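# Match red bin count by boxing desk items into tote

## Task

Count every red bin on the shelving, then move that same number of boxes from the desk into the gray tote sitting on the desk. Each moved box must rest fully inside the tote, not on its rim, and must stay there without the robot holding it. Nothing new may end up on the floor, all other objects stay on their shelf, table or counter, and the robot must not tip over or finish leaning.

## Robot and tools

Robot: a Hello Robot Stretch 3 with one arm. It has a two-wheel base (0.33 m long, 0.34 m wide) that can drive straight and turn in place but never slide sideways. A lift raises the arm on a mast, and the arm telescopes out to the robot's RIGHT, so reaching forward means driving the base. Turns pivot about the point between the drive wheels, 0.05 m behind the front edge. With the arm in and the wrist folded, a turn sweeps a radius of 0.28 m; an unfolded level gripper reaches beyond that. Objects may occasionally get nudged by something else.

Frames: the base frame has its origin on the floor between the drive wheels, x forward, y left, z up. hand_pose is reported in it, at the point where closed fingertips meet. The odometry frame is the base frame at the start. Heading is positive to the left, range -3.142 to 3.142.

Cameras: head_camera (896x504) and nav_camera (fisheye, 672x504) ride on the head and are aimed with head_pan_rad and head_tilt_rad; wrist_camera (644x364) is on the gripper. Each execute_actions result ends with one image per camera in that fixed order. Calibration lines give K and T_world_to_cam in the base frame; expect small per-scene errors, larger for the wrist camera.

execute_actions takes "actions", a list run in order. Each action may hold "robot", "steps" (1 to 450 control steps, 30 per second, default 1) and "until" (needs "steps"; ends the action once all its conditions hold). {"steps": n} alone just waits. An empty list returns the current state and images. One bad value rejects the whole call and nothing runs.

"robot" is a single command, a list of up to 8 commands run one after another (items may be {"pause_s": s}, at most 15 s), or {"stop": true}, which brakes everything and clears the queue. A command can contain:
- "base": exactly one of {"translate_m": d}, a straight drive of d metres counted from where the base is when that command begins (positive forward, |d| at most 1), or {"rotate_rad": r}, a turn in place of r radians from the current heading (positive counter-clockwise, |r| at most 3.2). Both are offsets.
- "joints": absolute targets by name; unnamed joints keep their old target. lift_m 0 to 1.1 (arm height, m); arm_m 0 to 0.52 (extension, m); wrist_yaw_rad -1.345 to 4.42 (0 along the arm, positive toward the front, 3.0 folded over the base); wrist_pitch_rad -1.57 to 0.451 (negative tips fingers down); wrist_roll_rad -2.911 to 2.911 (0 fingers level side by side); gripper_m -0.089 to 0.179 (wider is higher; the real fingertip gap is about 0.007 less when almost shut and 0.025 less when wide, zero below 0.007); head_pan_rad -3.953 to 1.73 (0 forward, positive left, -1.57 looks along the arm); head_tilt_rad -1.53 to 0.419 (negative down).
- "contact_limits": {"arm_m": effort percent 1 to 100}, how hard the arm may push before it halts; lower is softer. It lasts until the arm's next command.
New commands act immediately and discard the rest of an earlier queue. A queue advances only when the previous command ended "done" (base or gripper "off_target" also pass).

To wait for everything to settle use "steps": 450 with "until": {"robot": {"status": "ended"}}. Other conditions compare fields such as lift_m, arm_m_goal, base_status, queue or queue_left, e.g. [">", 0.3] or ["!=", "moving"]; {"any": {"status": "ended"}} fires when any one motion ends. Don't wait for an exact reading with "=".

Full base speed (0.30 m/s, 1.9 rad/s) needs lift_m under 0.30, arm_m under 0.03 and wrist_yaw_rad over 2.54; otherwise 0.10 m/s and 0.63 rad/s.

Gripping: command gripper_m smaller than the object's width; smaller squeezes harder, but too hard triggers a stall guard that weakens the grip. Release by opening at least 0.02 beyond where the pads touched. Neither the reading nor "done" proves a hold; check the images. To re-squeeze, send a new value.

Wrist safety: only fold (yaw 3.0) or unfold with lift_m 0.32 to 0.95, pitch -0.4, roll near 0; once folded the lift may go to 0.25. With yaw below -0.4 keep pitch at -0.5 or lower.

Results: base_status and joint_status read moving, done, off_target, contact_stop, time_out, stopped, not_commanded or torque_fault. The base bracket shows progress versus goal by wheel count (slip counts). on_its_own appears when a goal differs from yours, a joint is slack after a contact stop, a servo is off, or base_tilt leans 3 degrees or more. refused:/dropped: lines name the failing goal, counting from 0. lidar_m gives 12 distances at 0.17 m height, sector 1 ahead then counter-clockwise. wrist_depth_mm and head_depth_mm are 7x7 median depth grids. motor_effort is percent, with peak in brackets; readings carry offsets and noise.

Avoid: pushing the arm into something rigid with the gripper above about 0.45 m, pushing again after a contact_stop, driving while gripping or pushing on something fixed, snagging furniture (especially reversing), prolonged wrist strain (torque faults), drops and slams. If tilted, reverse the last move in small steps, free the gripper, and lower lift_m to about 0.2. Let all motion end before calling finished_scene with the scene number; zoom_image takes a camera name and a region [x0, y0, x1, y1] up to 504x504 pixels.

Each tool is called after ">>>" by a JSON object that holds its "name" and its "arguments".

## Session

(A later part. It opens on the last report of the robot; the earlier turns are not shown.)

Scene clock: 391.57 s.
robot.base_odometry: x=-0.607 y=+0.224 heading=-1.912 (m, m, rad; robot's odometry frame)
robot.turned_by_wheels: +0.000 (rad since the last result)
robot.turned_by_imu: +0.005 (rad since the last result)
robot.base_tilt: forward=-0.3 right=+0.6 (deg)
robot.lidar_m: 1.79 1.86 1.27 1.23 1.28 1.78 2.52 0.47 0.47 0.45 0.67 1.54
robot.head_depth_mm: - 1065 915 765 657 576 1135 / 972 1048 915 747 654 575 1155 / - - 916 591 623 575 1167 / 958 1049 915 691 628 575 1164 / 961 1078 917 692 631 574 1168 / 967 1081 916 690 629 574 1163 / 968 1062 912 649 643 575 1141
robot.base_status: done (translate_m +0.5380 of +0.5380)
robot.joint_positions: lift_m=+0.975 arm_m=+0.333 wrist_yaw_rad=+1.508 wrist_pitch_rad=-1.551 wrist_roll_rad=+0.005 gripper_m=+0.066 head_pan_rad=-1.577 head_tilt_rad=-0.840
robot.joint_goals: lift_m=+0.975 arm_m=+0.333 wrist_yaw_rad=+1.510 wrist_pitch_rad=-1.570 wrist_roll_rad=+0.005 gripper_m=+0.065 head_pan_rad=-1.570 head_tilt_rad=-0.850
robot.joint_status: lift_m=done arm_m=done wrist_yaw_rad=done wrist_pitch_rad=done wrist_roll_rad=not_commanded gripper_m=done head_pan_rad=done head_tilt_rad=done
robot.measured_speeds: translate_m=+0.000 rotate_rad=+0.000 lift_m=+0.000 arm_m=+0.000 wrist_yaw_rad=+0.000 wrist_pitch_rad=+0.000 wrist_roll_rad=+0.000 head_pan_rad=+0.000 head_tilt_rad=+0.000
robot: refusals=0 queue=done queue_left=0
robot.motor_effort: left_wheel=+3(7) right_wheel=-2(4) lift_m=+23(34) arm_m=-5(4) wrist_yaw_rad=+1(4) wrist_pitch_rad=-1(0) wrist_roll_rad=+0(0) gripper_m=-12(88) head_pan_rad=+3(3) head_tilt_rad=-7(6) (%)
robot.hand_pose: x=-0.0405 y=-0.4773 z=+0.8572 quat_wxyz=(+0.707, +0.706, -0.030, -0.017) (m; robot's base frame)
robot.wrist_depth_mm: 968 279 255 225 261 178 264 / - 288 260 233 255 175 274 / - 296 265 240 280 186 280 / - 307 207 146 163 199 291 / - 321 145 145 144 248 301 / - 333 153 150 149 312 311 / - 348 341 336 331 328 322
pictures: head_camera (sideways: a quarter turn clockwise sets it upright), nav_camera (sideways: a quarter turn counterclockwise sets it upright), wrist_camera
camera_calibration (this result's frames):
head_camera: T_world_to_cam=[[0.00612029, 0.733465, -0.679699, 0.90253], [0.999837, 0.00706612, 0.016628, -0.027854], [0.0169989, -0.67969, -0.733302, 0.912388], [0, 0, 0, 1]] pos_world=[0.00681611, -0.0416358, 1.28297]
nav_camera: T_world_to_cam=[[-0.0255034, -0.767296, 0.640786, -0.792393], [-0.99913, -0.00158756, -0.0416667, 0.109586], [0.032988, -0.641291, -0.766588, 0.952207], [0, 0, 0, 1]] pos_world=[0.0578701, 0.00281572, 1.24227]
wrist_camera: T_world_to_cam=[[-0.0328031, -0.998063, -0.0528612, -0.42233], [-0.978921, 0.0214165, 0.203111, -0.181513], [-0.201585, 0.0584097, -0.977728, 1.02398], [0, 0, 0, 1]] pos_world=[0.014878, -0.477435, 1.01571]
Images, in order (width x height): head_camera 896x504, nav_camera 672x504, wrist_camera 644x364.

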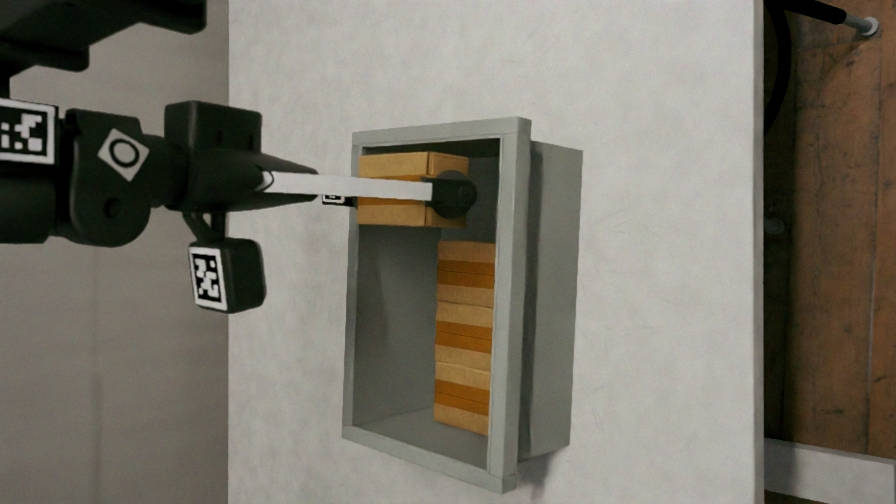

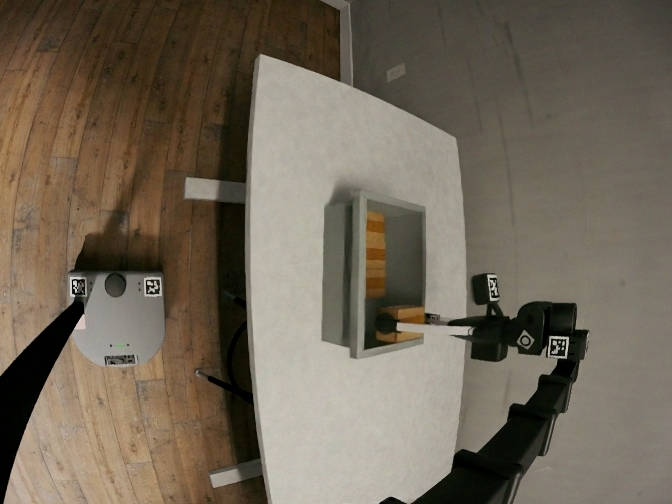

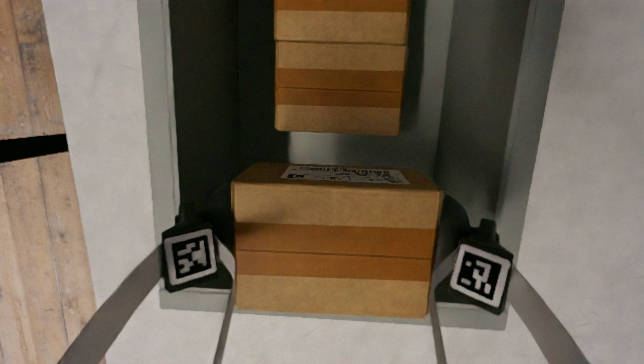

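>>> {"name": "execute_actions", "arguments": {"actions": [{"robot":{"base":{"translate_m":0.005},"joints":{"lift_m":0.874}},"steps":90,"until":{"robot":{"status":"ended"}}},{"robot":{"joints":{"gripper_m":0.122}},"steps":60,"until":{"robot":{"status":"ended"}}},{"robot":{"joints":{"lift_m":0.99}},"steps":100,"until":{"robot":{"status":"ended"}}}]}}

Scene clock: 403.00 s.
robot.base_odometry: x=-0.608 y=+0.220 heading=-1.912 (m, m, rad; robot's odometry frame)
robot.turned_by_wheels: +0.000 (rad since the last result)
robot.turned_by_imu: +0.002 (rad since the last result)
robot.base_tilt: forward=-0.4 right=+0.6 (deg)
robot.lidar_m: 1.78 1.87 1.27 1.23 1.28 1.77 2.52 0.47 0.48 0.45 0.67 1.54
robot.head_depth_mm: 977 1069 916 766 658 576 1150 / 974 1047 916 730 642 574 1154 / - - 914 711 622 575 1172 / 957 1035 913 693 627 574 1163 / 961 1058 914 692 631 574 1167 / 962 1082 912 681 631 575 1170 / 968 1060 911 640 643 575 1133
robot.base_status: done (translate_m +0.0050 of +0.0050)
robot.joint_positions: lift_m=+0.990 arm_m=+0.333 wrist_yaw_rad=+1.508 wrist_pitch_rad=-1.551 wrist_roll_rad=+0.005 gripper_m=+0.122 head_pan_rad=-1.577 head_tilt_rad=-0.840
robot.joint_goals: lift_m=+0.990 arm_m=+0.333 wrist_yaw_rad=+1.510 wrist_pitch_rad=-1.570 wrist_roll_rad=+0.005 gripper_m=+0.122 head_pan_rad=-1.570 head_tilt_rad=-0.850
robot.joint_status: lift_m=done arm_m=done wrist_yaw_rad=done wrist_pitch_rad=done wrist_roll_rad=not_commanded gripper_m=done head_pan_rad=done head_tilt_rad=done
robot.measured_speeds: translate_m=+0.000 rotate_rad=+0.000 lift_m=+0.000 arm_m=+0.000 wrist_yaw_rad=+0.000 wrist_pitch_rad=+0.000 wrist_roll_rad=+0.000 head_pan_rad=+0.000 head_tilt_rad=+0.000
robot: refusals=0 queue=done queue_left=0
robot.motor_effort: left_wheel=+2(8) right_wheel=-2(4) lift_m=+32(35) arm_m=-5(4) wrist_yaw_rad=+0(1) wrist_pitch_rad=+0(0) wrist_roll_rad=+0(0) gripper_m=+0(81) head_pan_rad=+5(4) head_tilt_rad=-6(7) (%)
robot.hand_pose: x=-0.0405 y=-0.4773 z=+0.8718 quat_wxyz=(+0.707, +0.706, -0.030, -0.017) (m; robot's base frame)
robot.wrist_depth_mm: 973 293 253 239 261 192 279 / - 302 260 246 257 191 287 / - 313 265 254 283 205 295 / - 326 275 265 274 220 306 / - 336 278 273 271 317 317 / - 354 215 213 217 - 327 / - 364 358 355 349 344 338
pictures: head_camera (sideways: a quarter turn clockwise sets it upright), nav_camera (sideways: a quarter turn counterclockwise sets it upright), wrist_camera
camera_calibration (this result's frames):
head_camera: T_world_to_cam=[[0.00612038, 0.733465, -0.679699, 0.90253], [0.999837, 0.007066, 0.016628, -0.027854], [0.0169988, -0.67969, -0.733302, 0.912388], [0, 0, 0, 1]] pos_world=[0.0068161, -0.0416358, 1.28297]
nav_camera: T_world_to_cam=[[-0.0255035, -0.767296, 0.640785, -0.792393], [-0.99913, -0.00158744, -0.0416667, 0.109586], [0.0329879, -0.641291, -0.766589, 0.952207], [0, 0, 0, 1]] pos_world=[0.0578701, 0.00281572, 1.24227]
wrist_camera: T_world_to_cam=[[-0.0328006, -0.998063, -0.0528602, -0.421551], [-0.978929, 0.0214163, 0.203076, -0.184441], [-0.20155, 0.0584073, -0.977735, 1.03827], [0, 0, 0, 1]] pos_world=[0.0148815, -0.477427, 1.03032]
Images, in order (width x height): head_camera 896x504, nav_camera 672x504, wrist_camera 644x364.

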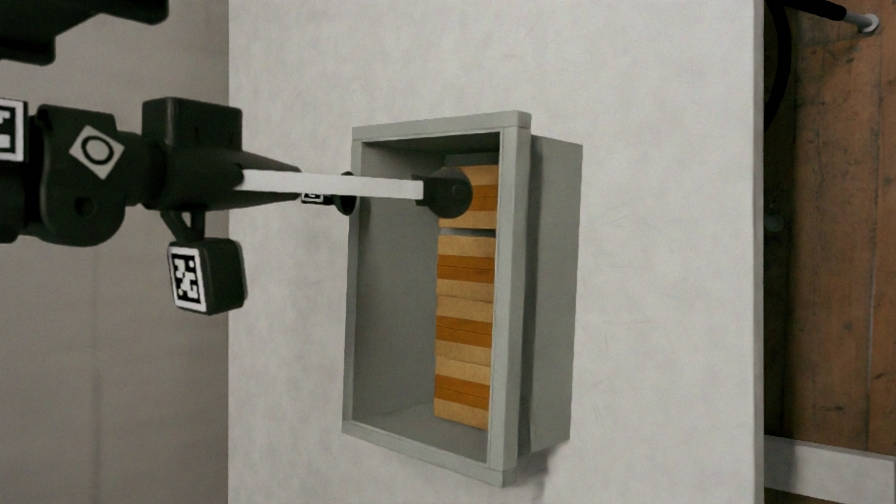

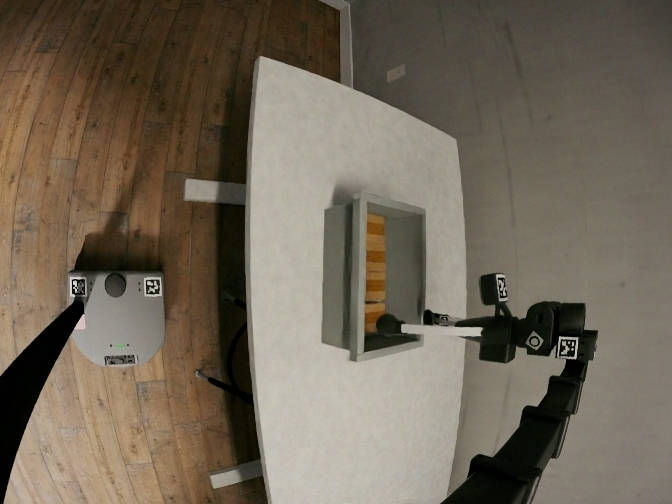

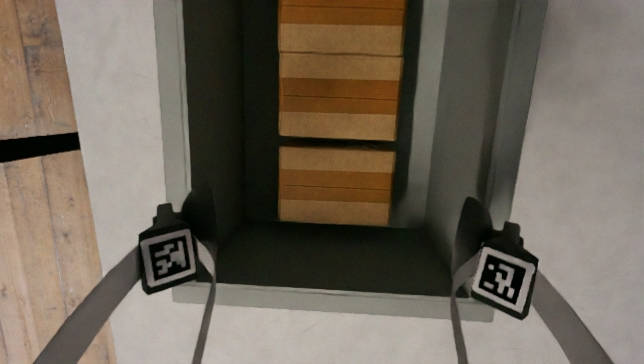

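All four boxes are in the tote, and the gripper is clear of it.

>>> {"name": "finished_scene", "arguments": {"scene": 2}}

The scene is finished: the task was done.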